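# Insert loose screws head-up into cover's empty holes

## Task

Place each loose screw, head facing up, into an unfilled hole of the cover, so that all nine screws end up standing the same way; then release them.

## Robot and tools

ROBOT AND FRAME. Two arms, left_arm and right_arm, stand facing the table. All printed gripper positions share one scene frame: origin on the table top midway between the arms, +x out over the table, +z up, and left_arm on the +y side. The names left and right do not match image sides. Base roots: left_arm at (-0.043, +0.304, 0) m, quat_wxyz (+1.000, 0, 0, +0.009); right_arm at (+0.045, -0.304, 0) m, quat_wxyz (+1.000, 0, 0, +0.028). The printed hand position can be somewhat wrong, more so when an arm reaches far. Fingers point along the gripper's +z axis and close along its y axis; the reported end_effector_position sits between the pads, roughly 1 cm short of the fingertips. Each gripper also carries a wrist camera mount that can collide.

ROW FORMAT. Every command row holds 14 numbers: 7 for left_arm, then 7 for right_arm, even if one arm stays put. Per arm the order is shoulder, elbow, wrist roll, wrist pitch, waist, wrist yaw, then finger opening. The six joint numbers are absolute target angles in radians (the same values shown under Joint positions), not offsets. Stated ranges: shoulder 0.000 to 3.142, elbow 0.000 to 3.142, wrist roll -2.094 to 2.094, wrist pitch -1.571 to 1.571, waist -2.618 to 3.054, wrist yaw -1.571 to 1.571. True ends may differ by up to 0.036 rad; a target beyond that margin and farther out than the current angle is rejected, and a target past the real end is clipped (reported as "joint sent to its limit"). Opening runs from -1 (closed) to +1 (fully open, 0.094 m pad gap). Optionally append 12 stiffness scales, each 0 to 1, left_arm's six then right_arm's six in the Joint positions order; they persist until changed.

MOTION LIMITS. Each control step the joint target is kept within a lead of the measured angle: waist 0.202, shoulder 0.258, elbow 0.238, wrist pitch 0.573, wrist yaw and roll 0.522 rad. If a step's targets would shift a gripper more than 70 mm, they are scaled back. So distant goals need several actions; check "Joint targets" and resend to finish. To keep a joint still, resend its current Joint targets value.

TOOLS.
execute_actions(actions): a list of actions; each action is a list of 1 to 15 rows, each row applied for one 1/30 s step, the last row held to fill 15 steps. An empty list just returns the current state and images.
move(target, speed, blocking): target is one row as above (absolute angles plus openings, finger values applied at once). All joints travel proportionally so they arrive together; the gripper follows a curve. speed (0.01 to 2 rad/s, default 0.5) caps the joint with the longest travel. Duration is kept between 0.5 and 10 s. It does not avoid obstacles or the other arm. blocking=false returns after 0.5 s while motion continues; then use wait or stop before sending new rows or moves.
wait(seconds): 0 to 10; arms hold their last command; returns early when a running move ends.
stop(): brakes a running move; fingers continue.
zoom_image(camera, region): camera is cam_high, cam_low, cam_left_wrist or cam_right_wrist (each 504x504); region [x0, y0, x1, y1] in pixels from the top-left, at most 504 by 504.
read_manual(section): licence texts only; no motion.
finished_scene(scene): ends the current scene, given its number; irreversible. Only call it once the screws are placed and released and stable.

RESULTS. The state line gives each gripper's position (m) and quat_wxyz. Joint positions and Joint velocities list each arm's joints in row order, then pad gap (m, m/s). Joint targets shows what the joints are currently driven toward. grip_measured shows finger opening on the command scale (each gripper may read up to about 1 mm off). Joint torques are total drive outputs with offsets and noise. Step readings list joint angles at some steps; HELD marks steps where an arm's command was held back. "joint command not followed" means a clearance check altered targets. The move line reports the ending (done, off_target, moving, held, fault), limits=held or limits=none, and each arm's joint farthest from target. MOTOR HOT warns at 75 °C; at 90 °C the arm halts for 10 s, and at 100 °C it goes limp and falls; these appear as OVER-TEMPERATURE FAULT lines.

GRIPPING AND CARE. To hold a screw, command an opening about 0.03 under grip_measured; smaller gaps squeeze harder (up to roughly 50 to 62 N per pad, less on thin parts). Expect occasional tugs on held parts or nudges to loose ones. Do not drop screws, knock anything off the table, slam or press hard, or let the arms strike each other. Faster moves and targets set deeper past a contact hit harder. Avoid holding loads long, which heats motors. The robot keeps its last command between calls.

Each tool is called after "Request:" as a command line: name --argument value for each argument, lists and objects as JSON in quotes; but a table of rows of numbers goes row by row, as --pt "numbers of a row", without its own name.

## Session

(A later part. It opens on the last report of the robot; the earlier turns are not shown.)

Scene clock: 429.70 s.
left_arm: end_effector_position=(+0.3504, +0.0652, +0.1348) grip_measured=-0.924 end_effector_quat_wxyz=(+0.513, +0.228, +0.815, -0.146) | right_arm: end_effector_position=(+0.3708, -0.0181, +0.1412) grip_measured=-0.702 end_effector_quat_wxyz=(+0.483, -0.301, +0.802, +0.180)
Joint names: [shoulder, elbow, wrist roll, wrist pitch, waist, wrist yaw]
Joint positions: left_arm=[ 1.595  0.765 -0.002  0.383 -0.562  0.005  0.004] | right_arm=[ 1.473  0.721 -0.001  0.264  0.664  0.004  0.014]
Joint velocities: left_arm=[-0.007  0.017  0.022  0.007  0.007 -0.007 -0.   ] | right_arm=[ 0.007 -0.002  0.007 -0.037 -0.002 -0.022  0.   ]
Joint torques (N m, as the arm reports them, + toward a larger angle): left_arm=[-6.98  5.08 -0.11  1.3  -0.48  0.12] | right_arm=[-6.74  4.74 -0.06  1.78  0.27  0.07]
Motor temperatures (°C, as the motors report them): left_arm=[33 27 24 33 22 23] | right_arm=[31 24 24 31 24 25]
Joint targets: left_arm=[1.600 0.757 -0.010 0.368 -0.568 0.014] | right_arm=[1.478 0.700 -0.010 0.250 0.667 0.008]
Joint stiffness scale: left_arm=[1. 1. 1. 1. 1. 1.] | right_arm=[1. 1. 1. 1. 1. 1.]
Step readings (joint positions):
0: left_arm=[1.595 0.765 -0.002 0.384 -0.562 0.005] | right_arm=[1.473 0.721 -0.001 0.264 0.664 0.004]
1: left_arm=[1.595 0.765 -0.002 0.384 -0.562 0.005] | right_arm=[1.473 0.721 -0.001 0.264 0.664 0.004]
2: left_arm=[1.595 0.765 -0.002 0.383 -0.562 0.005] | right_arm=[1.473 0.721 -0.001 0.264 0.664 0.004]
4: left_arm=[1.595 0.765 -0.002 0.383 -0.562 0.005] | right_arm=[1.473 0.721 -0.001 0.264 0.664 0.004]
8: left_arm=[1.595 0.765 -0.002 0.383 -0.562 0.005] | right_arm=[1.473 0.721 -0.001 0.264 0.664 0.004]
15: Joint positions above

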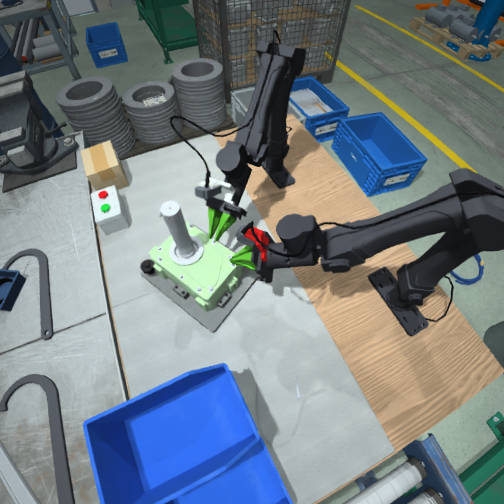

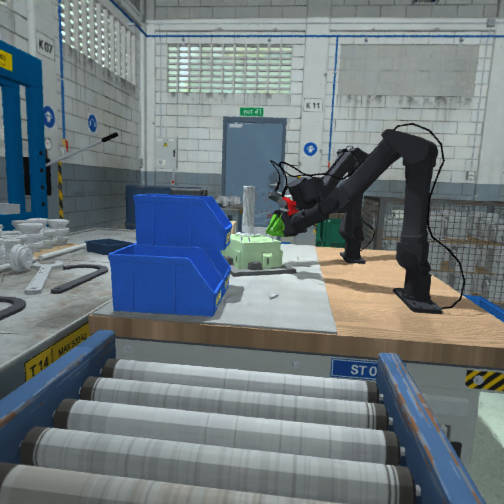

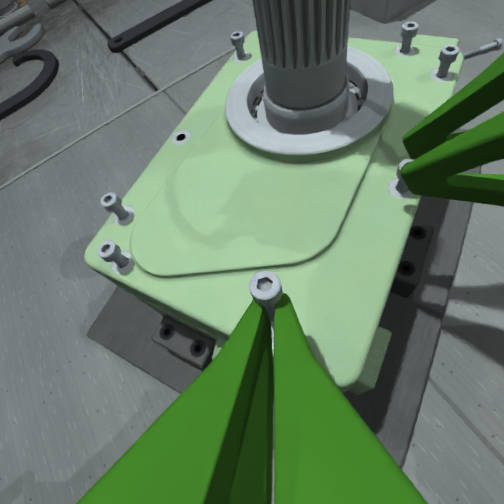

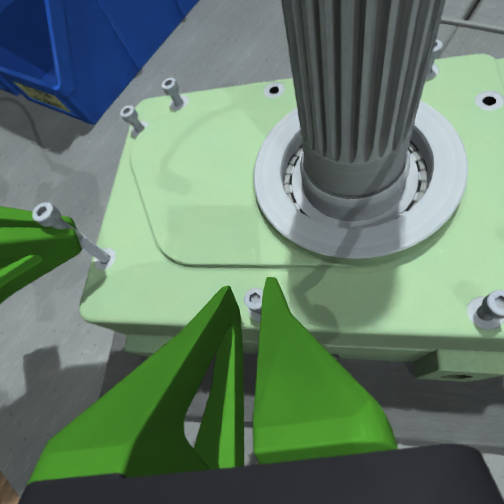

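Request:
execute_actions --actions '[]'

Scene clock: 446.77 s.
left_arm: end_effector_position=(+0.3504, +0.0652, +0.1348) grip_measured=-0.924 end_effector_quat_wxyz=(+0.513, +0.228, +0.815, -0.146) | right_arm: end_effector_position=(+0.3708, -0.0181, +0.1412) grip_measured=-0.702 end_effector_quat_wxyz=(+0.483, -0.301, +0.802, +0.180)
Joint names: [shoulder, elbow, wrist roll, wrist pitch, waist, wrist yaw]
Joint positions: left_arm=[ 1.595  0.765 -0.002  0.383 -0.562  0.005  0.004] | right_arm=[ 1.473  0.721 -0.001  0.264  0.664  0.004  0.014]
Joint velocities: left_arm=[ 0.007  0.002 -0.037  0.007  0.002  0.051  0.001] | right_arm=[-0.012 -0.007  0.022  0.007 -0.007 -0.007 -0.   ]
Joint torques (N m, as the arm reports them, + toward a larger angle): left_arm=[-6.95  5.09 -0.11  1.29 -0.47  0.12] | right_arm=[-6.65  4.68 -0.05  1.75  0.37  0.07]
Motor temperatures (°C, as the motors report them): left_arm=[33 27 24 33 22 23] | right_arm=[31 24 24 31 24 25]
Joint targets: left_arm=[1.600 0.757 -0.010 0.368 -0.568 0.014] | right_arm=[1.478 0.700 -0.010 0.250 0.667 0.008]
Joint stiffness scale: left_arm=[1. 1. 1. 1. 1. 1.] | right_arm=[1. 1. 1. 1. 1. 1.]

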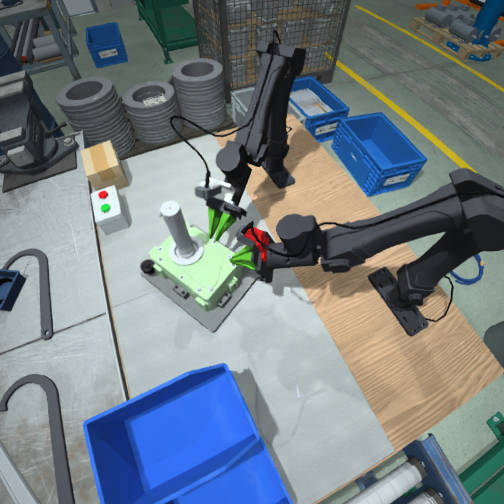

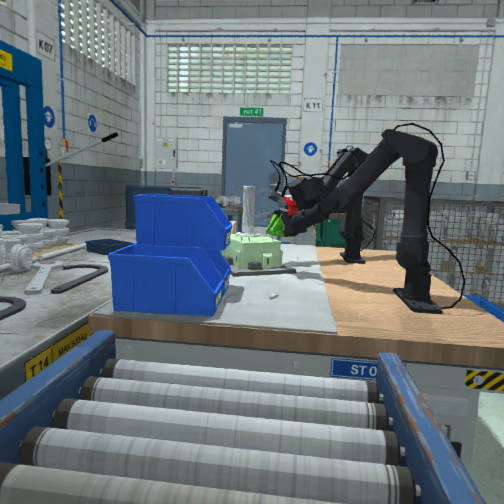

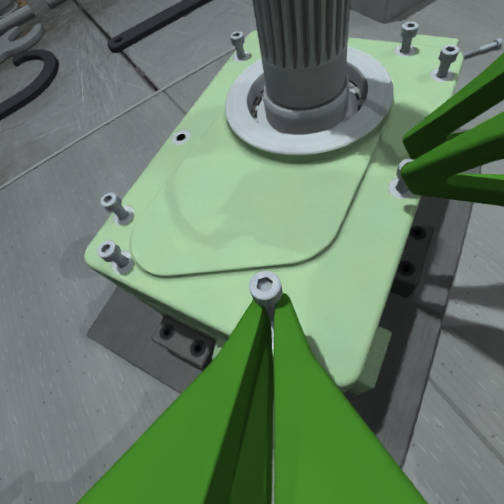

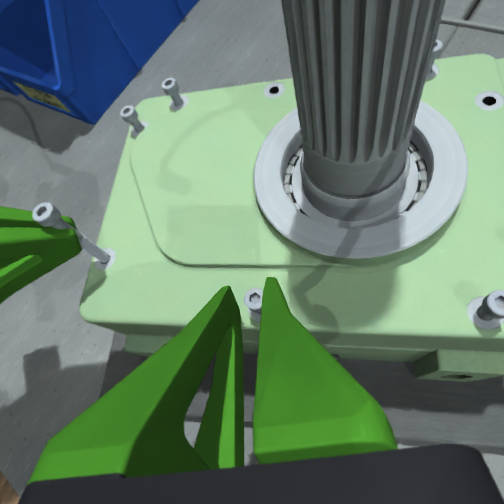

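Request:
execute_actions --actions '[[[1.555,0.757,-0.01,0.368,-0.568,0.014,-0.95,1.478,0.70,-0.01,0.25,0.667,0.008,-0.7],[1.555,0.757,-0.01,0.368,-0.568,0.014,-0.95,1.478,0.70,-0.01,0.25,0.667,0.008,-0.7],[1.565,0.757,-0.01,0.368,-0.568,0.014,-0.95,1.478,0.70,-0.01,0.25,0.667,0.008,-0.7],[1.575,0.757,-0.01,0.368,-0.568,0.014,-0.95,1.478,0.70,-0.01,0.25,0.667,0.008,-0.7]]]'

Request:
zoom_image --camera "cam_right_wrist" --region '[30, 180, 160, 310]'

Scene clock: 453.00 s.
left_arm: end_effector_position=(+0.3496, +0.0654, +0.1356) grip_measured=-0.924 end_effector_quat_wxyz=(+0.512, +0.229, +0.815, -0.146) | right_arm: end_effector_position=(+0.3708, -0.0181, +0.1412) grip_measured=-0.702 end_effector_quat_wxyz=(+0.483, -0.301, +0.802, +0.180)
Joint names: [shoulder, elbow, wrist roll, wrist pitch, waist, wrist yaw]
Joint positions: left_arm=[ 1.59   0.765 -0.002  0.377 -0.562  0.006  0.004] | right_arm=[ 1.473  0.721 -0.001  0.264  0.664  0.004  0.014]
Joint velocities: left_arm=[-0.002  0.007  0.022  0.022  0.007  0.022 -0.001] | right_arm=[ 0.007 -0.002  0.022 -0.037  0.002 -0.022 -0.   ]
Joint torques (N m, as the arm reports them, + toward a larger angle): left_arm=[-8.72  5.1  -0.12  1.36 -0.48  0.11] | right_arm=[-6.81  4.8  -0.02  1.77  0.13  0.08]
Motor temperatures (°C, as the motors report them): left_arm=[33 27 24 33 22 23] | right_arm=[31 24 24 31 24 25]
Joint targets: left_arm=[1.575 0.757 -0.010 0.368 -0.568 0.014] | right_arm=[1.478 0.700 -0.010 0.250 0.667 0.008]
Joint stiffness scale: left_arm=[1. 1. 1. 1. 1. 1.] | right_arm=[1. 1. 1. 1. 1. 1.]
Step readings (joint positions):
0: left_arm=[1.595 0.765 -0.002 0.383 -0.562 0.005] | right_arm=[1.473 0.721 -0.001 0.264 0.664 0.004]
1: left_arm=[1.594 0.765 -0.002 0.383 -0.562 0.005] | right_arm=[1.473 0.721 -0.001 0.264 0.664 0.004]
2: left_arm=[1.592 0.765 -0.002 0.381 -0.562 0.006] | right_arm=[1.473 0.721 -0.001 0.264 0.664 0.004]
4: left_arm=[1.590 0.765 -0.002 0.379 -0.562 0.006] | right_arm=[1.473 0.721 -0.001 0.264 0.664 0.004]
8: left_arm=[1.590 0.765 -0.002 0.377 -0.562 0.006] | right_arm=[1.473 0.721 -0.001 0.264 0.664 0.004]
15: Joint positions above

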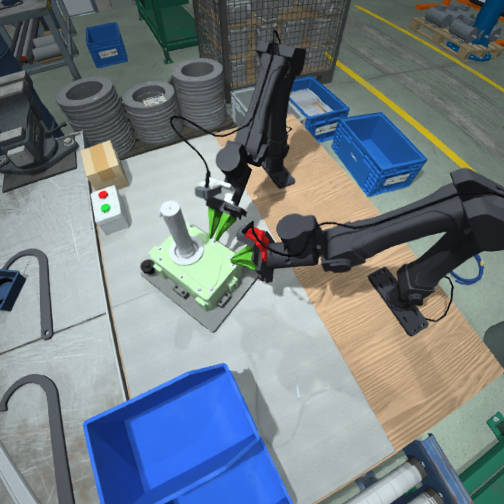

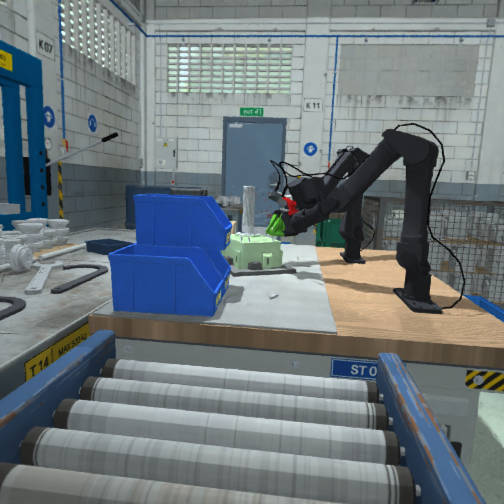

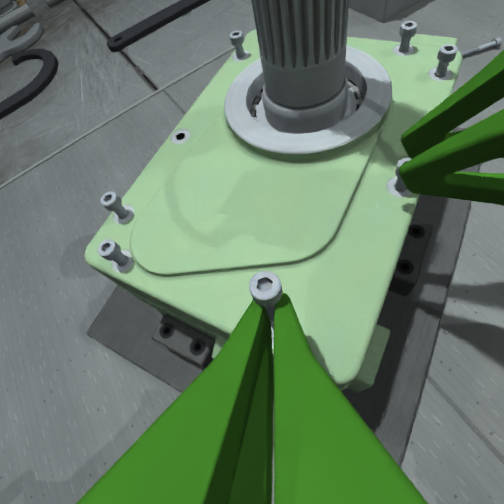

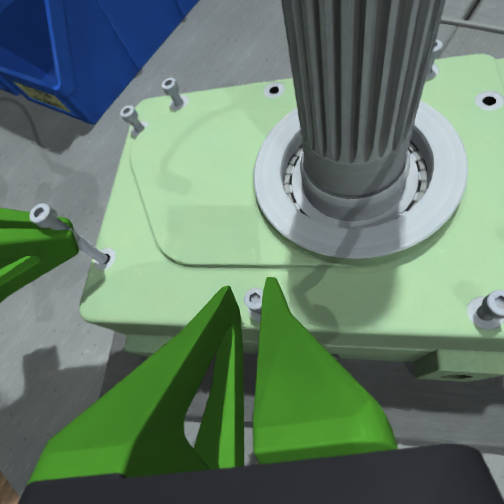

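Region (30, 180, 160, 310) of cam_right_wrist's 504x504 image, scaled by 3.877, with more detail than that image has.

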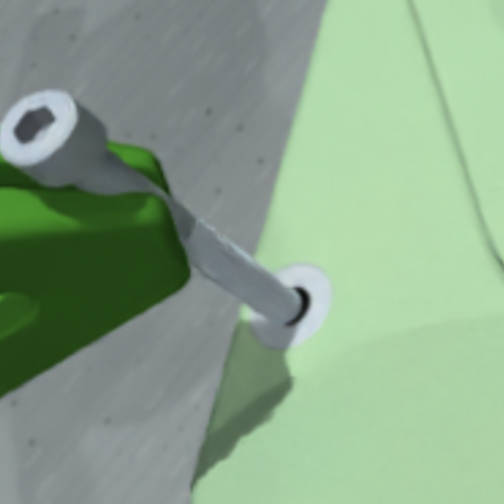

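Request:
execute_actions --actions '[[[1.612,0.757,-0.01,0.368,-0.568,0.014,-0.95,1.478,0.70,-0.01,0.25,0.667,0.008,-0.7],[1.612,0.757,-0.01,0.368,-0.568,0.014,-0.95,1.478,0.70,-0.01,0.25,0.667,0.008,-0.7],[1.606,0.757,-0.01,0.368,-0.568,0.014,-0.95,1.478,0.70,-0.01,0.25,0.667,0.008,-0.7]]]'

Request:
zoom_image --camera "cam_right_wrist" --region '[30, 180, 160, 310]'

Scene clock: 463.43 s.
left_arm: end_effector_position=(+0.3497, +0.0653, +0.1334) grip_measured=-0.924 end_effector_quat_wxyz=(+0.510, +0.229, +0.816, -0.146) | right_arm: end_effector_position=(+0.3708, -0.0181, +0.1412) grip_measured=-0.702 end_effector_quat_wxyz=(+0.483, -0.301, +0.802, +0.180)
Joint names: [shoulder, elbow, wrist roll, wrist pitch, waist, wrist yaw]
Joint positions: left_arm=[ 1.595  0.765 -0.002  0.377 -0.562  0.006  0.004] | right_arm=[ 1.473  0.721 -0.001  0.264  0.664  0.004  0.014]
Joint velocities: left_arm=[-0.017  0.007 -0.007 -0.066  0.012  0.037 -0.001] | right_arm=[-0.002 -0.007  0.007 -0.022 -0.007 -0.037 -0.   ]
Joint torques (N m, as the arm reports them, + toward a larger angle): left_arm=[-6.42  5.11 -0.1   1.34 -0.47  0.1 ] | right_arm=[-6.93  4.59 -0.03  1.76  0.2   0.08]
Motor temperatures (°C, as the motors report them): left_arm=[34 27 24 33 22 23] | right_arm=[31 24 24 31 24 25]
Joint targets: left_arm=[1.606 0.757 -0.010 0.368 -0.568 0.014] | right_arm=[1.478 0.700 -0.010 0.250 0.667 0.008]
Joint stiffness scale: left_arm=[1. 1. 1. 1. 1. 1.] | right_arm=[1. 1. 1. 1. 1. 1.]
Step readings (joint positions):
0: left_arm=[1.590 0.765 -0.002 0.377 -0.562 0.006] | right_arm=[1.473 0.721 -0.001 0.264 0.664 0.004]
1: left_arm=[1.591 0.765 -0.002 0.377 -0.562 0.006] | right_arm=[1.473 0.721 -0.001 0.264 0.664 0.004]
2: left_arm=[1.593 0.765 -0.002 0.377 -0.562 0.006] | right_arm=[1.473 0.721 -0.001 0.264 0.664 0.004]
4: left_arm=[1.595 0.765 -0.002 0.377 -0.562 0.006] | right_arm=[1.473 0.721 -0.001 0.264 0.664 0.004]
8: left_arm=[1.595 0.765 -0.002 0.377 -0.562 0.006] | right_arm=[1.473 0.721 -0.001 0.264 0.664 0.004]
15: Joint positions above

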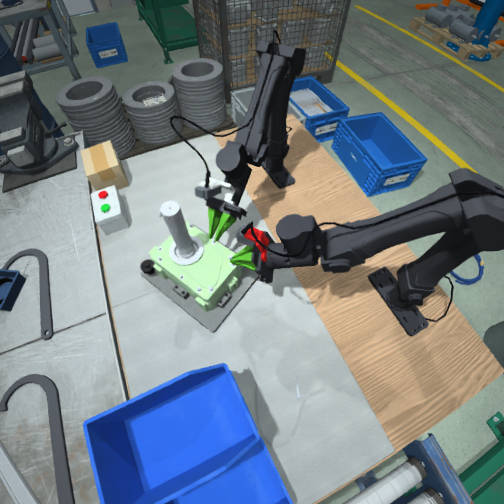

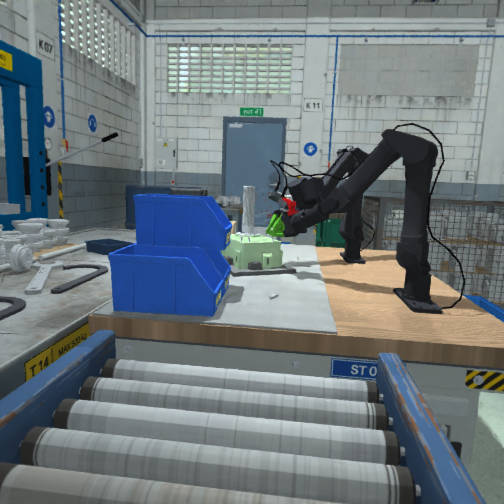

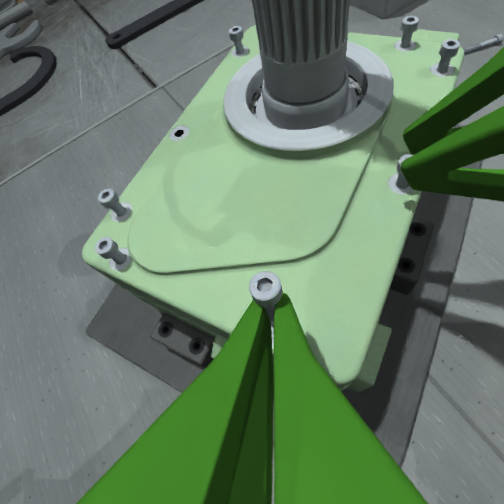

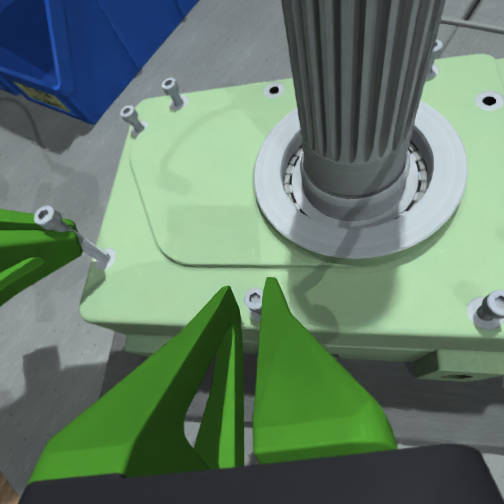

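Region (30, 180, 160, 310) of cam_right_wrist's 504x504 image, scaled by 3.877, with more detail than that image has.

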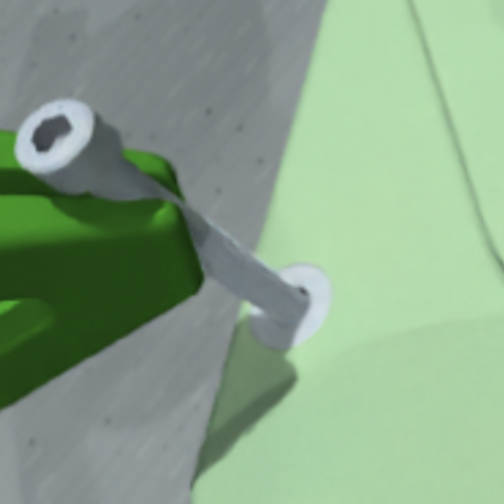

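Request:
execute_actions --actions '[[[1.555,0.757,-0.01,0.368,-0.568,0.014,-0.95,1.478,0.70,-0.01,0.25,0.667,0.008,-0.7],[1.555,0.757,-0.01,0.368,-0.568,0.014,-0.95,1.478,0.70,-0.01,0.25,0.667,0.008,-0.7],[1.565,0.757,-0.01,0.368,-0.568,0.014,-0.95,1.478,0.70,-0.01,0.25,0.667,0.008,-0.7],[1.575,0.757,-0.01,0.368,-0.568,0.014,-0.95,1.478,0.70,-0.01,0.25,0.667,0.008,-0.7],[1.575,0.757,-0.01,0.368,-0.568,0.014,-0.95,1.478,0.70,-0.01,0.25,0.667,0.008,-0.7],[1.575,0.757,-0.01,0.368,-0.568,0.014,-0.95,1.478,0.70,-0.01,0.25,0.667,0.008,-0.7],[1.575,0.757,-0.01,0.368,-0.546,0.014,-0.95,1.478,0.70,-0.01,0.25,0.667,0.008,-0.7],[1.575,0.757,-0.01,0.368,-0.546,0.014,-0.95,1.478,0.70,-0.01,0.25,0.667,0.008,-0.7],[1.575,0.757,-0.01,0.368,-0.556,0.014,-0.95,1.478,0.70,-0.01,0.25,0.667,0.008,-0.7]]]'

Request:
zoom_image --camera "cam_right_wrist" --region '[30, 180, 160, 310]'

Scene clock: 488.17 s.
left_arm: end_effector_position=(+0.3498, +0.0658, +0.1348) grip_measured=-0.924 end_effector_quat_wxyz=(+0.511, +0.229, +0.816, -0.146) | right_arm: end_effector_position=(+0.3708, -0.0181, +0.1412) grip_measured=-0.702 end_effector_quat_wxyz=(+0.483, -0.301, +0.802, +0.180)
Joint names: [shoulder, elbow, wrist roll, wrist pitch, waist, wrist yaw]
Joint positions: left_arm=[ 1.592  0.765 -0.002  0.376 -0.561  0.008  0.004] | right_arm=[ 1.473  0.721 -0.001  0.264  0.664  0.004  0.014]
Joint velocities: left_arm=[-0.017 -0.007 -0.066 -0.007 -0.007 -0.066  0.   ] | right_arm=[-0.017 -0.002 -0.022  0.066  0.012 -0.022 -0.001]
Joint torques (N m, as the arm reports them, + toward a larger angle): left_arm=[-8.85  5.1  -0.11  1.35  0.38  0.1 ] | right_arm=[-6.89  4.73 -0.06  1.74  0.29  0.09]
Motor temperatures (°C, as the motors report them): left_arm=[33 27 24 34 22 23] | right_arm=[31 24 24 31 24 25]
Joint targets: left_arm=[1.575 0.757 -0.010 0.368 -0.556 0.014] | right_arm=[1.478 0.700 -0.010 0.250 0.667 0.008]
Joint stiffness scale: left_arm=[1. 1. 1. 1. 1. 1.] | right_arm=[1. 1. 1. 1. 1. 1.]
Step readings (joint positions):
0: left_arm=[1.595 0.765 -0.002 0.377 -0.562 0.006] | right_arm=[1.473 0.721 -0.001 0.264 0.664 0.004]
1: left_arm=[1.595 0.765 -0.002 0.377 -0.562 0.006] | right_arm=[1.473 0.721 -0.001 0.264 0.664 0.004]
2: left_arm=[1.593 0.765 -0.002 0.376 -0.562 0.006] | right_arm=[1.473 0.721 -0.001 0.264 0.664 0.004]
4: left_arm=[1.592 0.765 -0.002 0.376 -0.562 0.006] | right_arm=[1.473 0.721 -0.001 0.264 0.664 0.004]
8: left_arm=[1.592 0.765 -0.002 0.376 -0.561 0.007] | right_arm=[1.473 0.721 -0.001 0.264 0.664 0.004]
15: Joint positions above

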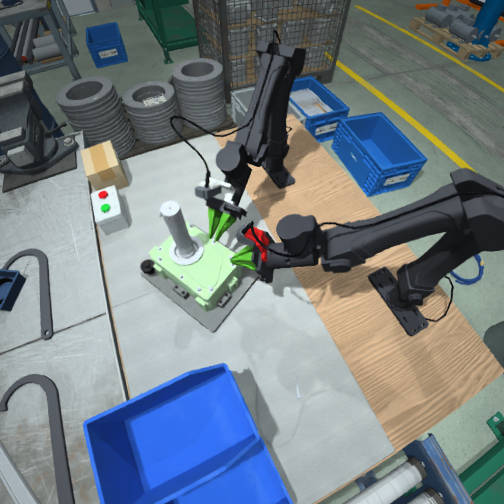

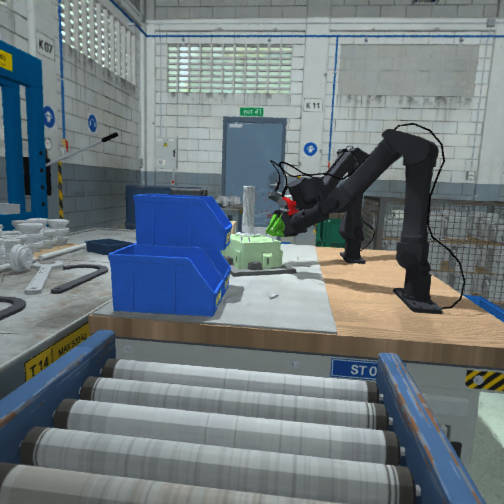

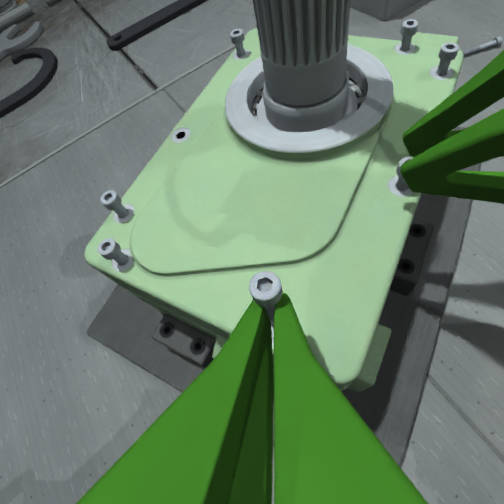

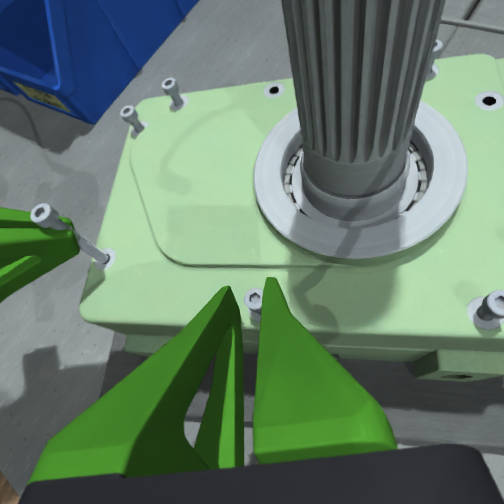

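Region (30, 180, 160, 310) of cam_right_wrist's 504x504 image, scaled by 3.877, with more detail than that image has.

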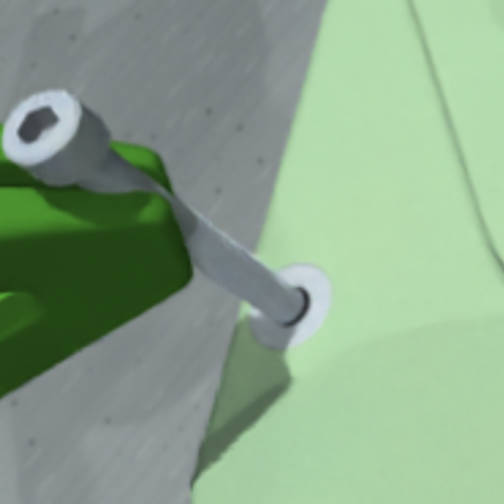

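Request:
execute_actions --actions '[[[1.575,0.757,-0.01,0.368,-0.545,0.014,-0.95,1.478,0.70,-0.01,0.25,0.667,0.008,-0.7],[1.575,0.757,-0.01,0.368,-0.545,0.014,-0.95,1.478,0.70,-0.01,0.25,0.667,0.008,-0.7],[1.575,0.757,-0.01,0.368,-0.555,0.014,-0.95,1.478,0.70,-0.01,0.25,0.667,0.008,-0.7],[1.575,0.757,-0.01,0.368,-0.555,0.014,-0.95,1.478,0.70,-0.01,0.25,0.667,0.008,-0.7],[1.575,0.757,-0.01,0.368,-0.555,0.014,-0.95,1.478,0.70,-0.01,0.25,0.667,0.008,-0.7],[1.575,0.757,-0.01,0.368,-0.555,0.014,-0.95,1.478,0.70,-0.01,0.25,0.667,0.008,-0.7],[1.612,0.757,-0.01,0.368,-0.555,0.014,-0.95,1.478,0.70,-0.01,0.25,0.667,0.008,-0.7],[1.612,0.757,-0.01,0.368,-0.555,0.014,-0.95,1.478,0.70,-0.01,0.25,0.667,0.008,-0.7],[1.608,0.757,-0.01,0.368,-0.555,0.014,-0.95,1.478,0.70,-0.01,0.25,0.667,0.008,-0.7]]]'

Request:
zoom_image --camera "cam_right_wrist" --region '[30, 180, 160, 310]'

Scene clock: 496.23 s.
left_arm: end_effector_position=(+0.3498, +0.0658, +0.1348) grip_measured=-0.924 end_effector_quat_wxyz=(+0.511, +0.229, +0.816, -0.146) | right_arm: end_effector_position=(+0.3708, -0.0181, +0.1412) grip_measured=-0.702 end_effector_quat_wxyz=(+0.483, -0.301, +0.802, +0.180)
Joint names: [shoulder, elbow, wrist roll, wrist pitch, waist, wrist yaw]
Joint positions: left_arm=[ 1.592  0.765 -0.002  0.376 -0.561  0.008  0.004] | right_arm=[ 1.473  0.721 -0.001  0.264  0.664  0.004  0.014]
Joint velocities: left_arm=[-0.007 -0.022  0.007  0.007 -0.017  0.037 -0.001] | right_arm=[ 0.007  0.007 -0.037 -0.007  0.012  0.037 -0.   ]
Joint torques (N m, as the arm reports them, + toward a larger angle): left_arm=[-5.85  5.04 -0.11  1.36  0.47  0.1 ] | right_arm=[-6.9   4.77 -0.03  1.72  0.22  0.09]
Motor temperatures (°C, as the motors report them): left_arm=[33 27 24 34 22 23] | right_arm=[31 24 24 31 24 25]
Joint targets: left_arm=[1.608 0.757 -0.010 0.368 -0.555 0.014] | right_arm=[1.478 0.700 -0.010 0.250 0.667 0.008]
Joint stiffness scale: left_arm=[1. 1. 1. 1. 1. 1.] | right_arm=[1. 1. 1. 1. 1. 1.]
Step readings (joint positions):
0: left_arm=[1.592 0.765 -0.002 0.376 -0.561 0.008] | right_arm=[1.473 0.721 -0.001 0.264 0.664 0.004]
1: left_arm=[1.592 0.765 -0.002 0.376 -0.561 0.008] | right_arm=[1.473 0.721 -0.001 0.264 0.664 0.004]
2: left_arm=[1.592 0.765 -0.002 0.376 -0.561 0.008] | right_arm=[1.473 0.721 -0.001 0.264 0.664 0.004]
4: left_arm=[1.592 0.765 -0.002 0.376 -0.561 0.008] | right_arm=[1.473 0.721 -0.001 0.264 0.664 0.004]
8: left_arm=[1.592 0.765 -0.002 0.376 -0.561 0.008] | right_arm=[1.473 0.721 -0.001 0.264 0.664 0.004]
15: Joint positions above

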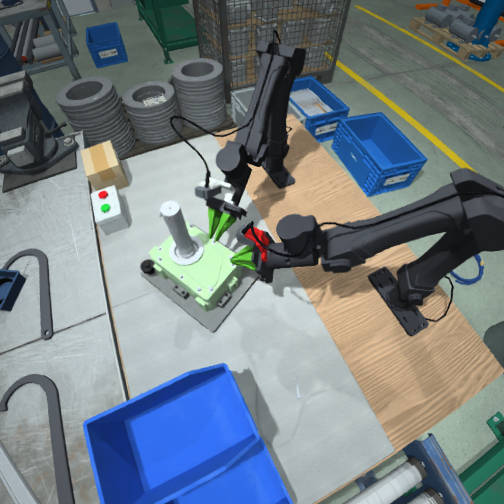

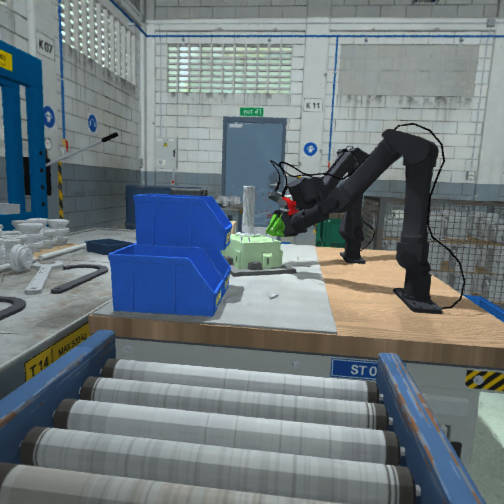

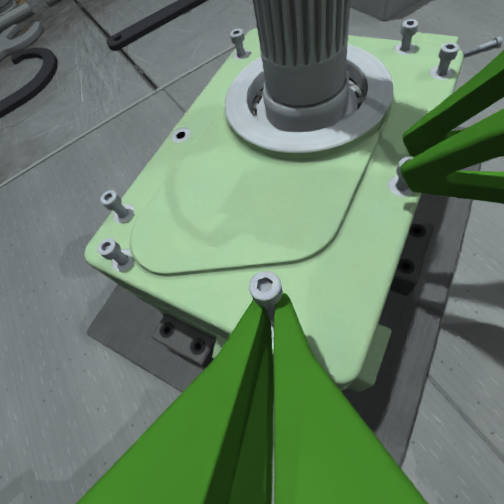

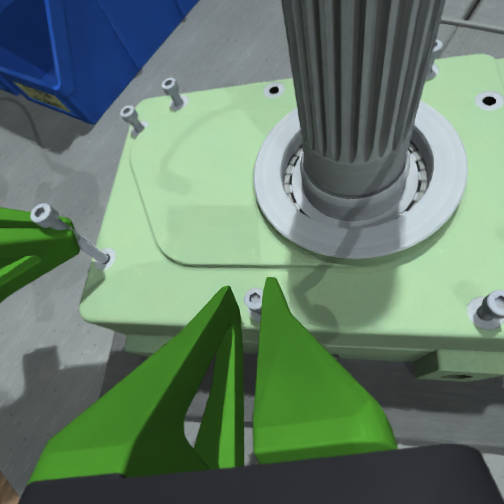

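Region (30, 180, 160, 310) of cam_right_wrist's 504x504 image, scaled by 3.877, with more detail than that image has.

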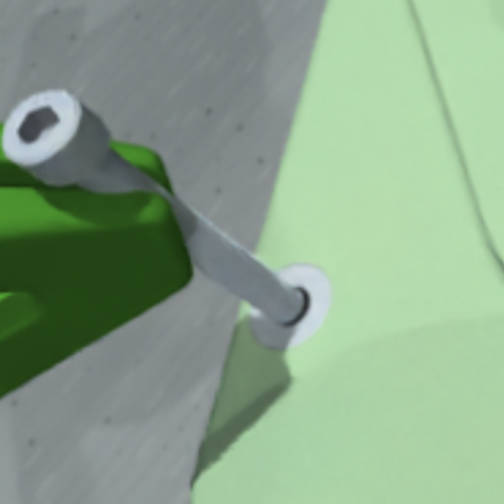

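Request:
execute_actions --actions '[[[1.60,0.757,-0.01,0.368,-0.541,0.014,-0.95,1.478,0.70,-0.01,0.25,0.667,0.008,-0.7],[1.60,0.757,-0.01,0.368,-0.541,0.014,-0.95,1.478,0.70,-0.01,0.25,0.667,0.008,-0.7],[1.60,0.757,-0.01,0.368,-0.555,0.014,-0.95,1.478,0.70,-0.01,0.25,0.667,0.008,-0.7],[1.60,0.757,-0.01,0.368,-0.555,0.014,-0.95,1.478,0.70,-0.01,0.25,0.667,0.008,-0.7],[1.60,0.757,-0.01,0.368,-0.555,0.014,-0.95,1.478,0.70,-0.01,0.25,0.667,0.008,-0.7],[1.60,0.757,-0.01,0.368,-0.555,0.014,-0.95,1.478,0.70,-0.01,0.25,0.667,0.008,-0.7],[1.60,0.757,-0.01,0.368,-0.555,0.014,-0.95,1.478,0.70,-0.01,0.25,0.667,0.008,-0.7],[1.60,0.757,-0.01,0.368,-0.555,0.014,-0.95,1.478,0.70,-0.01,0.25,0.667,0.008,-0.7],[1.617,0.757,-0.01,0.368,-0.555,0.014,-0.95,1.478,0.70,-0.01,0.25,0.667,0.008,-0.7],[1.617,0.757,-0.01,0.368,-0.555,0.014,-0.95,1.478,0.70,-0.01,0.25,0.667,0.008,-0.7],[1.61,0.757,-0.01,0.368,-0.555,0.014,-0.95,1.478,0.70,-0.01,0.25,0.667,0.008,-0.7]]]'

Request:
zoom_image --camera "cam_right_wrist" --region '[30, 180, 160, 310]'

Scene clock: 510.33 s.
left_arm: end_effector_position=(+0.3501, +0.0659, +0.1311) grip_measured=-0.924 end_effector_quat_wxyz=(+0.507, +0.229, +0.818, -0.147) | right_arm: end_effector_position=(+0.3708, -0.0181, +0.1412) grip_measured=-0.702 end_effector_quat_wxyz=(+0.483, -0.301, +0.802, +0.180)
Joint names: [shoulder, elbow, wrist roll, wrist pitch, waist, wrist yaw]
Joint positions: left_arm=[ 1.6    0.765 -0.002  0.377 -0.559  0.012  0.004] | right_arm=[ 1.473  0.721 -0.001  0.264  0.664  0.004  0.014]
Joint velocities: left_arm=[-0.012 -0.002 -0.007  0.007  0.012  0.051  0.   ] | right_arm=[-0.002 -0.017  0.007 -0.037 -0.037  0.022  0.   ]
Joint torques (N m, as the arm reports them, + toward a larger angle): left_arm=[-6.54  4.94 -0.1   1.35  0.31  0.04] | right_arm=[-6.74  4.91 -0.03  1.74  0.24  0.08]
Motor temperatures (°C, as the motors report them): left_arm=[33 27 24 34 22 23] | right_arm=[31 23 24 32 24 25]
Joint targets: left_arm=[1.610 0.757 -0.010 0.368 -0.555 0.014] | right_arm=[1.478 0.700 -0.010 0.250 0.667 0.008]
Joint stiffness scale: left_arm=[1. 1. 1. 1. 1. 1.] | right_arm=[1. 1. 1. 1. 1. 1.]
Step readings (joint positions):
0: left_arm=[1.592 0.765 -0.002 0.376 -0.561 0.008] | right_arm=[1.473 0.721 -0.001 0.264 0.664 0.004]
1: left_arm=[1.592 0.765 -0.002 0.376 -0.560 0.008] | right_arm=[1.473 0.721 -0.001 0.264 0.664 0.004]
2: left_arm=[1.592 0.765 -0.002 0.376 -0.559 0.010] | right_arm=[1.473 0.721 -0.001 0.264 0.664 0.004]
4: left_arm=[1.592 0.765 -0.002 0.376 -0.559 0.011] | right_arm=[1.473 0.721 -0.001 0.264 0.664 0.004]
8: left_arm=[1.592 0.765 -0.002 0.376 -0.559 0.011] | right_arm=[1.473 0.721 -0.001 0.264 0.664 0.004]
15: Joint positions above

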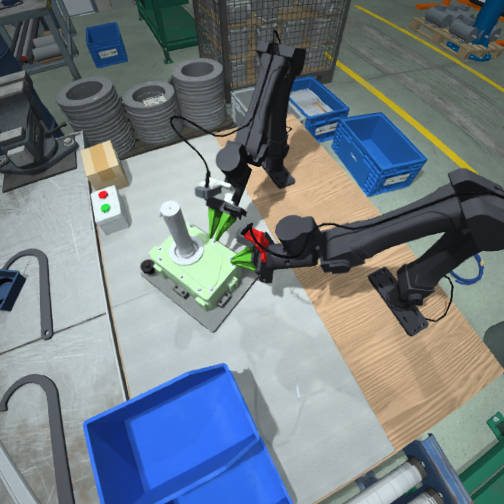

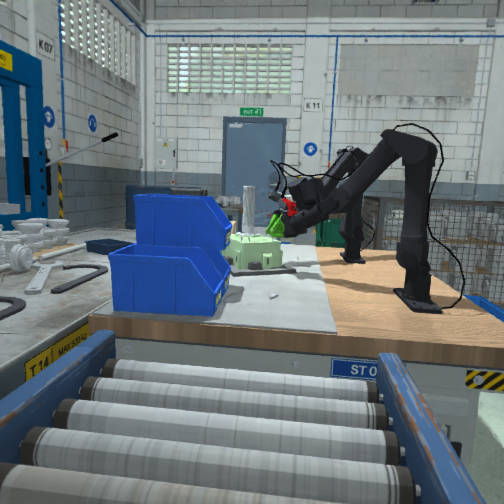

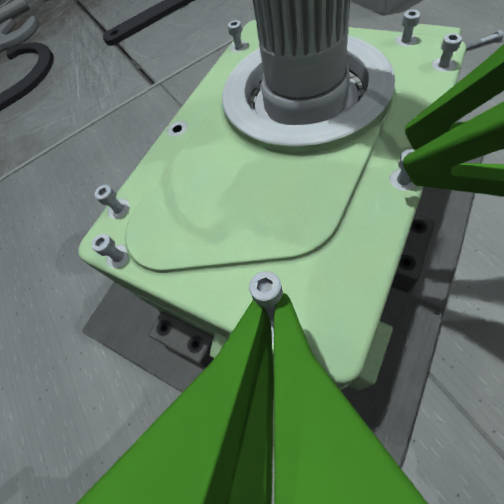

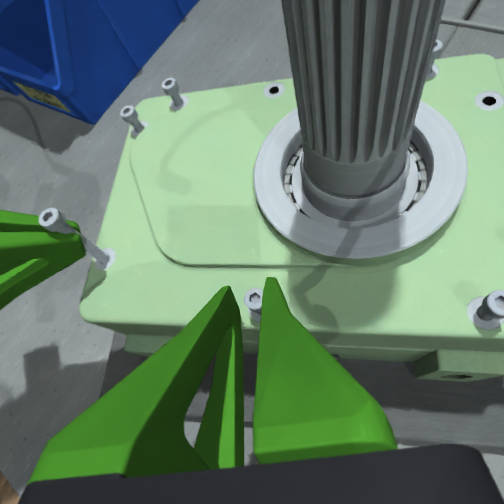

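Region (30, 180, 160, 310) of cam_right_wrist's 504x504 image, scaled by 3.877, with more detail than that image has.

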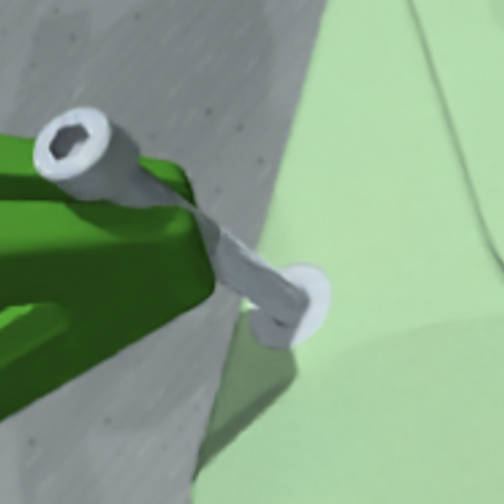

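Request:
execute_actions --actions '[[[1.625,0.757,-0.01,0.375,-0.557,0.014,-0.95,1.478,0.70,-0.01,0.25,0.667,0.008,-0.7],[1.625,0.757,-0.01,0.375,-0.557,0.014,-0.95,1.478,0.70,-0.01,0.25,0.667,0.008,-0.7],[1.62,0.757,-0.01,0.375,-0.557,0.014,-0.95,1.478,0.70,-0.01,0.25,0.667,0.008,-0.7]]]'

Request:
zoom_image --camera "cam_right_wrist" --region '[30, 180, 160, 310]'

Scene clock: 516.17 s.
left_arm: end_effector_position=(+0.3503, +0.0658, +0.1274) grip_measured=-0.924 end_effector_quat_wxyz=(+0.504, +0.230, +0.820, -0.146) | right_arm: end_effector_position=(+0.3708, -0.0181, +0.1412) grip_measured=-0.702 end_effector_quat_wxyz=(+0.483, -0.301, +0.802, +0.180)
Joint names: [shoulder, elbow, wrist roll, wrist pitch, waist, wrist yaw]
Joint positions: left_arm=[ 1.609  0.765 -0.002  0.378 -0.559  0.013  0.004] | right_arm=[ 1.473  0.721 -0.001  0.264  0.664  0.004  0.014]
Joint velocities: left_arm=[-0.012 -0.007 -0.066 -0.007  0.002  0.037 -0.   ] | right_arm=[ 0.002  0.002  0.022 -0.007 -0.022  0.022 -0.001]
Joint torques (N m, as the arm reports them, + toward a larger angle): left_arm=[-6.51  5.02 -0.1   1.4   0.13  0.03] | right_arm=[-6.77  4.8  -0.05  1.75  0.17  0.08]
Motor temperatures (°C, as the motors report them): left_arm=[33 27 24 34 22 23] | right_arm=[31 23 24 32 24 25]
Joint targets: left_arm=[1.620 0.757 -0.010 0.375 -0.557 0.014] | right_arm=[1.478 0.700 -0.010 0.250 0.667 0.008]
Joint stiffness scale: left_arm=[1. 1. 1. 1. 1. 1.] | right_arm=[1. 1. 1. 1. 1. 1.]
Step readings (joint positions):
0: left_arm=[1.600 0.765 -0.002 0.377 -0.559 0.012] | right_arm=[1.473 0.721 -0.001 0.264 0.664 0.004]
1: left_arm=[1.602 0.765 -0.002 0.377 -0.559 0.012] | right_arm=[1.473 0.721 -0.001 0.264 0.664 0.004]
2: left_arm=[1.604 0.765 -0.002 0.378 -0.559 0.012] | right_arm=[1.473 0.721 -0.001 0.264 0.664 0.004]
4: left_arm=[1.609 0.765 -0.002 0.378 -0.559 0.013] | right_arm=[1.473 0.721 -0.001 0.264 0.664 0.004]
8: left_arm=[1.609 0.765 -0.002 0.378 -0.559 0.013] | right_arm=[1.473 0.721 -0.001 0.264 0.664 0.004]
15: Joint positions above

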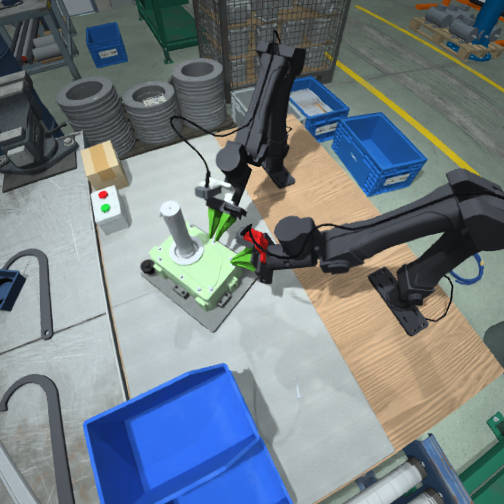

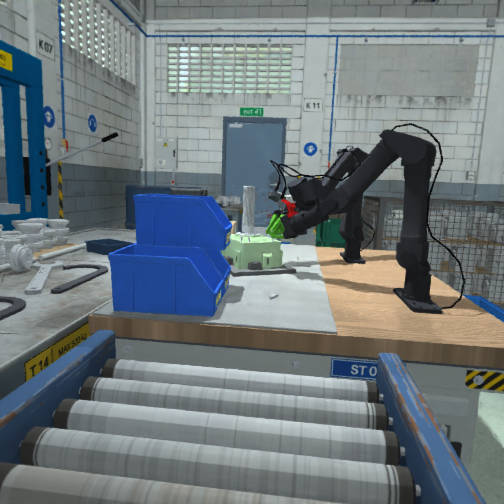

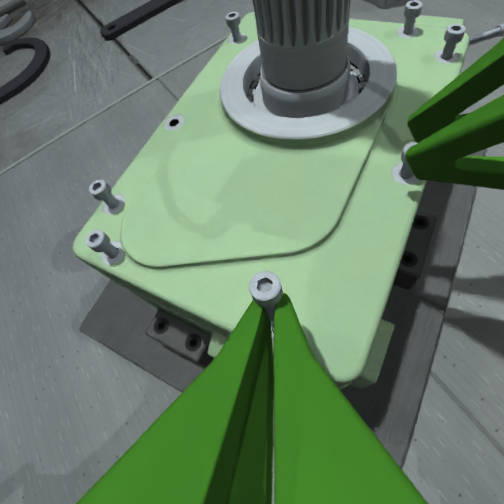

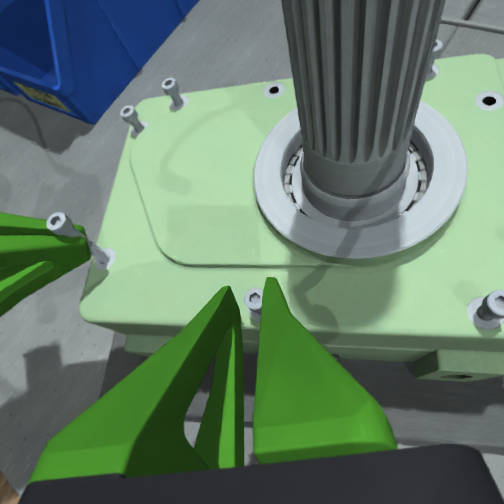

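Region (30, 180, 160, 310) of cam_right_wrist's 504x504 image, scaled by 3.877, with more detail than that image has.

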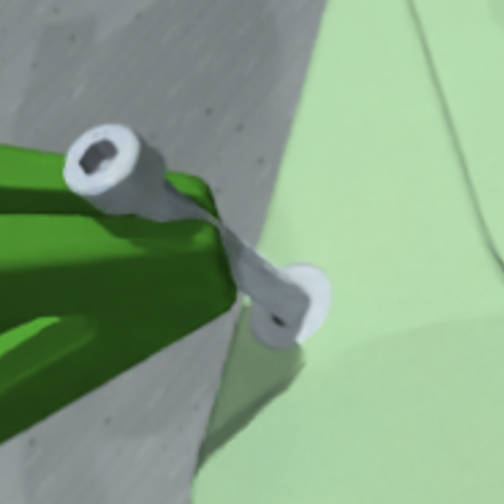

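One more push deeper to reduce the drop, then release.

Request:
execute_actions --actions '[[[1.634,0.757,-0.01,0.38,-0.557,0.014,-0.95,1.478,0.70,-0.01,0.25,0.667,0.008,-0.7],[1.634,0.757,-0.01,0.38,-0.557,0.014,-0.95,1.478,0.70,-0.01,0.25,0.667,0.008,-0.7],[1.629,0.757,-0.01,0.38,-0.557,0.014,-0.95,1.478,0.70,-0.01,0.25,0.667,0.008,-0.7],[1.629,0.757,-0.01,0.38,-0.557,0.014,-0.95,1.478,0.70,-0.01,0.25,0.667,0.008,-0.7],[1.629,0.757,-0.01,0.38,-0.557,0.014,-0.95,1.478,0.70,-0.01,0.25,0.667,0.008,-0.7],[1.629,0.757,-0.01,0.38,-0.557,0.014,-0.95,1.478,0.70,-0.01,0.25,0.667,0.008,-0.7],[1.622,0.757,-0.01,0.38,-0.557,0.014,-0.87,1.478,0.70,-0.01,0.25,0.667,0.008,-0.7],[1.622,0.757,-0.01,0.38,-0.557,0.014,-0.87,1.478,0.70,-0.01,0.25,0.667,0.008,-0.7],[1.622,0.757,-0.01,0.38,-0.557,0.014,-0.87,1.478,0.70,-0.01,0.25,0.667,0.008,-0.7],[1.622,0.757,-0.01,0.38,-0.557,0.014,-0.87,1.478,0.70,-0.01,0.25,0.667,0.008,-0.7],[1.622,0.757,-0.01,0.38,-0.557,0.014,-0.87,1.478,0.70,-0.01,0.25,0.667,0.008,-0.7],[1.622,0.757,-0.01,0.38,-0.557,0.014,-0.7,1.478,0.70,-0.01,0.25,0.667,0.008,-0.7]]]'

Request:
zoom_image --camera "cam_right_wrist" --region '[30, 180, 160, 310]'

Scene clock: 527.03 s.
left_arm: end_effector_position=(+0.3505, +0.0656, +0.1271) grip_measured=-0.704 end_effector_quat_wxyz=(+0.504, +0.230, +0.820, -0.146) | right_arm: end_effector_position=(+0.3708, -0.0181, +0.1412) grip_measured=-0.702 end_effector_quat_wxyz=(+0.483, -0.301, +0.802, +0.180)
Joint names: [shoulder, elbow, wrist roll, wrist pitch, waist, wrist yaw]
Joint positions: left_arm=[ 1.611  0.765 -0.002  0.38  -0.559  0.013  0.014] | right_arm=[ 1.473  0.721 -0.001  0.264  0.664  0.004  0.014]
Joint velocities: left_arm=[-0.012 -0.007  0.007  0.037  0.002 -0.022  0.003] | right_arm=[-0.002  0.012  0.051 -0.007 -0.002  0.095 -0.001]
Joint torques (N m, as the arm reports them, + toward a larger angle): left_arm=[-6.56  5.06 -0.1   1.44  0.13  0.03] | right_arm=[-6.68  4.66 -0.03  1.74  0.29  0.07]
Motor temperatures (°C, as the motors report them): left_arm=[32 27 24 34 22 23] | right_arm=[31 23 24 32 24 25]
Joint targets: left_arm=[1.622 0.757 -0.010 0.380 -0.557 0.014] | right_arm=[1.478 0.700 -0.010 0.250 0.667 0.008]
Joint stiffness scale: left_arm=[1. 1. 1. 1. 1. 1.] | right_arm=[1. 1. 1. 1. 1. 1.]
Step readings (joint positions):
0: left_arm=[1.609 0.765 -0.002 0.378 -0.559 0.013] | right_arm=[1.473 0.721 -0.001 0.264 0.664 0.004]
1: left_arm=[1.610 0.765 -0.002 0.379 -0.559 0.013] | right_arm=[1.473 0.721 -0.001 0.264 0.664 0.004]
2: left_arm=[1.611 0.765 -0.002 0.380 -0.559 0.013] | right_arm=[1.473 0.721 -0.001 0.264 0.664 0.004]
4: left_arm=[1.611 0.765 -0.002 0.380 -0.559 0.013] | right_arm=[1.473 0.721 -0.001 0.264 0.664 0.004]
8: left_arm=[1.611 0.765 -0.002 0.380 -0.559 0.013] | right_arm=[1.473 0.721 -0.001 0.264 0.664 0.004]
15: Joint positions above

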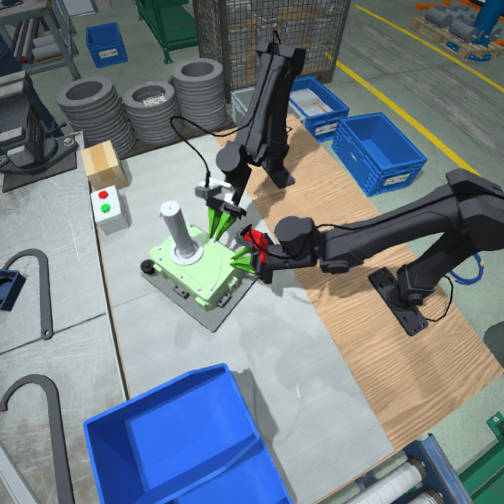

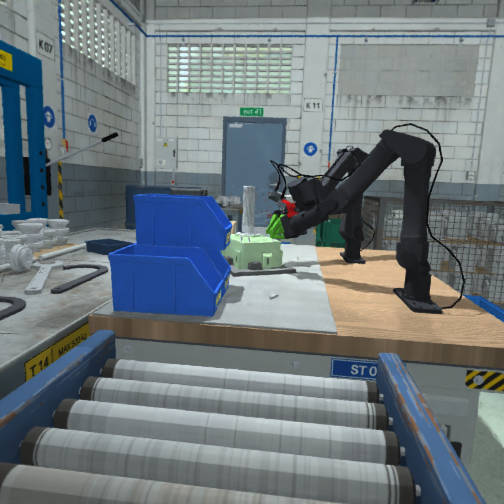

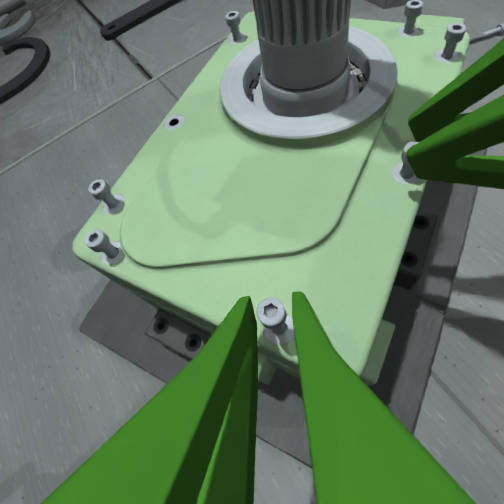

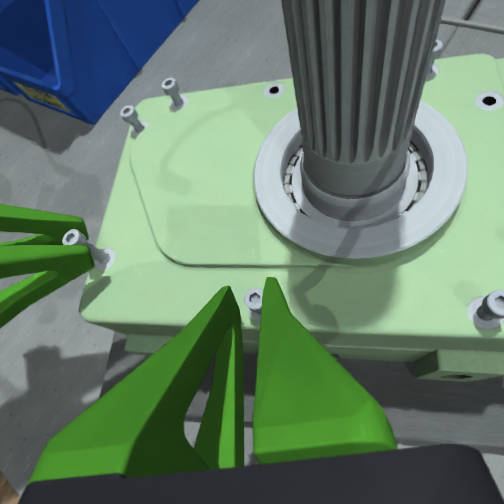

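Region (30, 180, 160, 310) of cam_right_wrist's 504x504 image, scaled by 3.877, with more detail than that image has.

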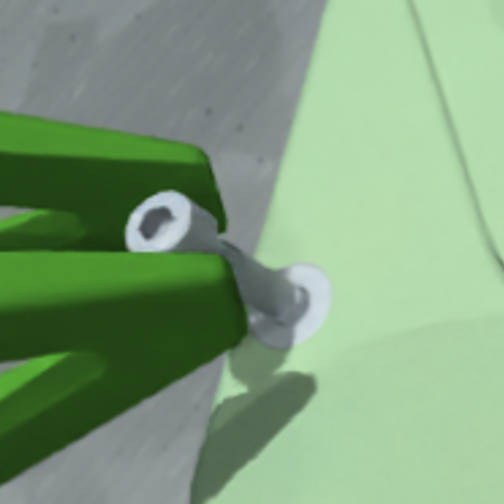

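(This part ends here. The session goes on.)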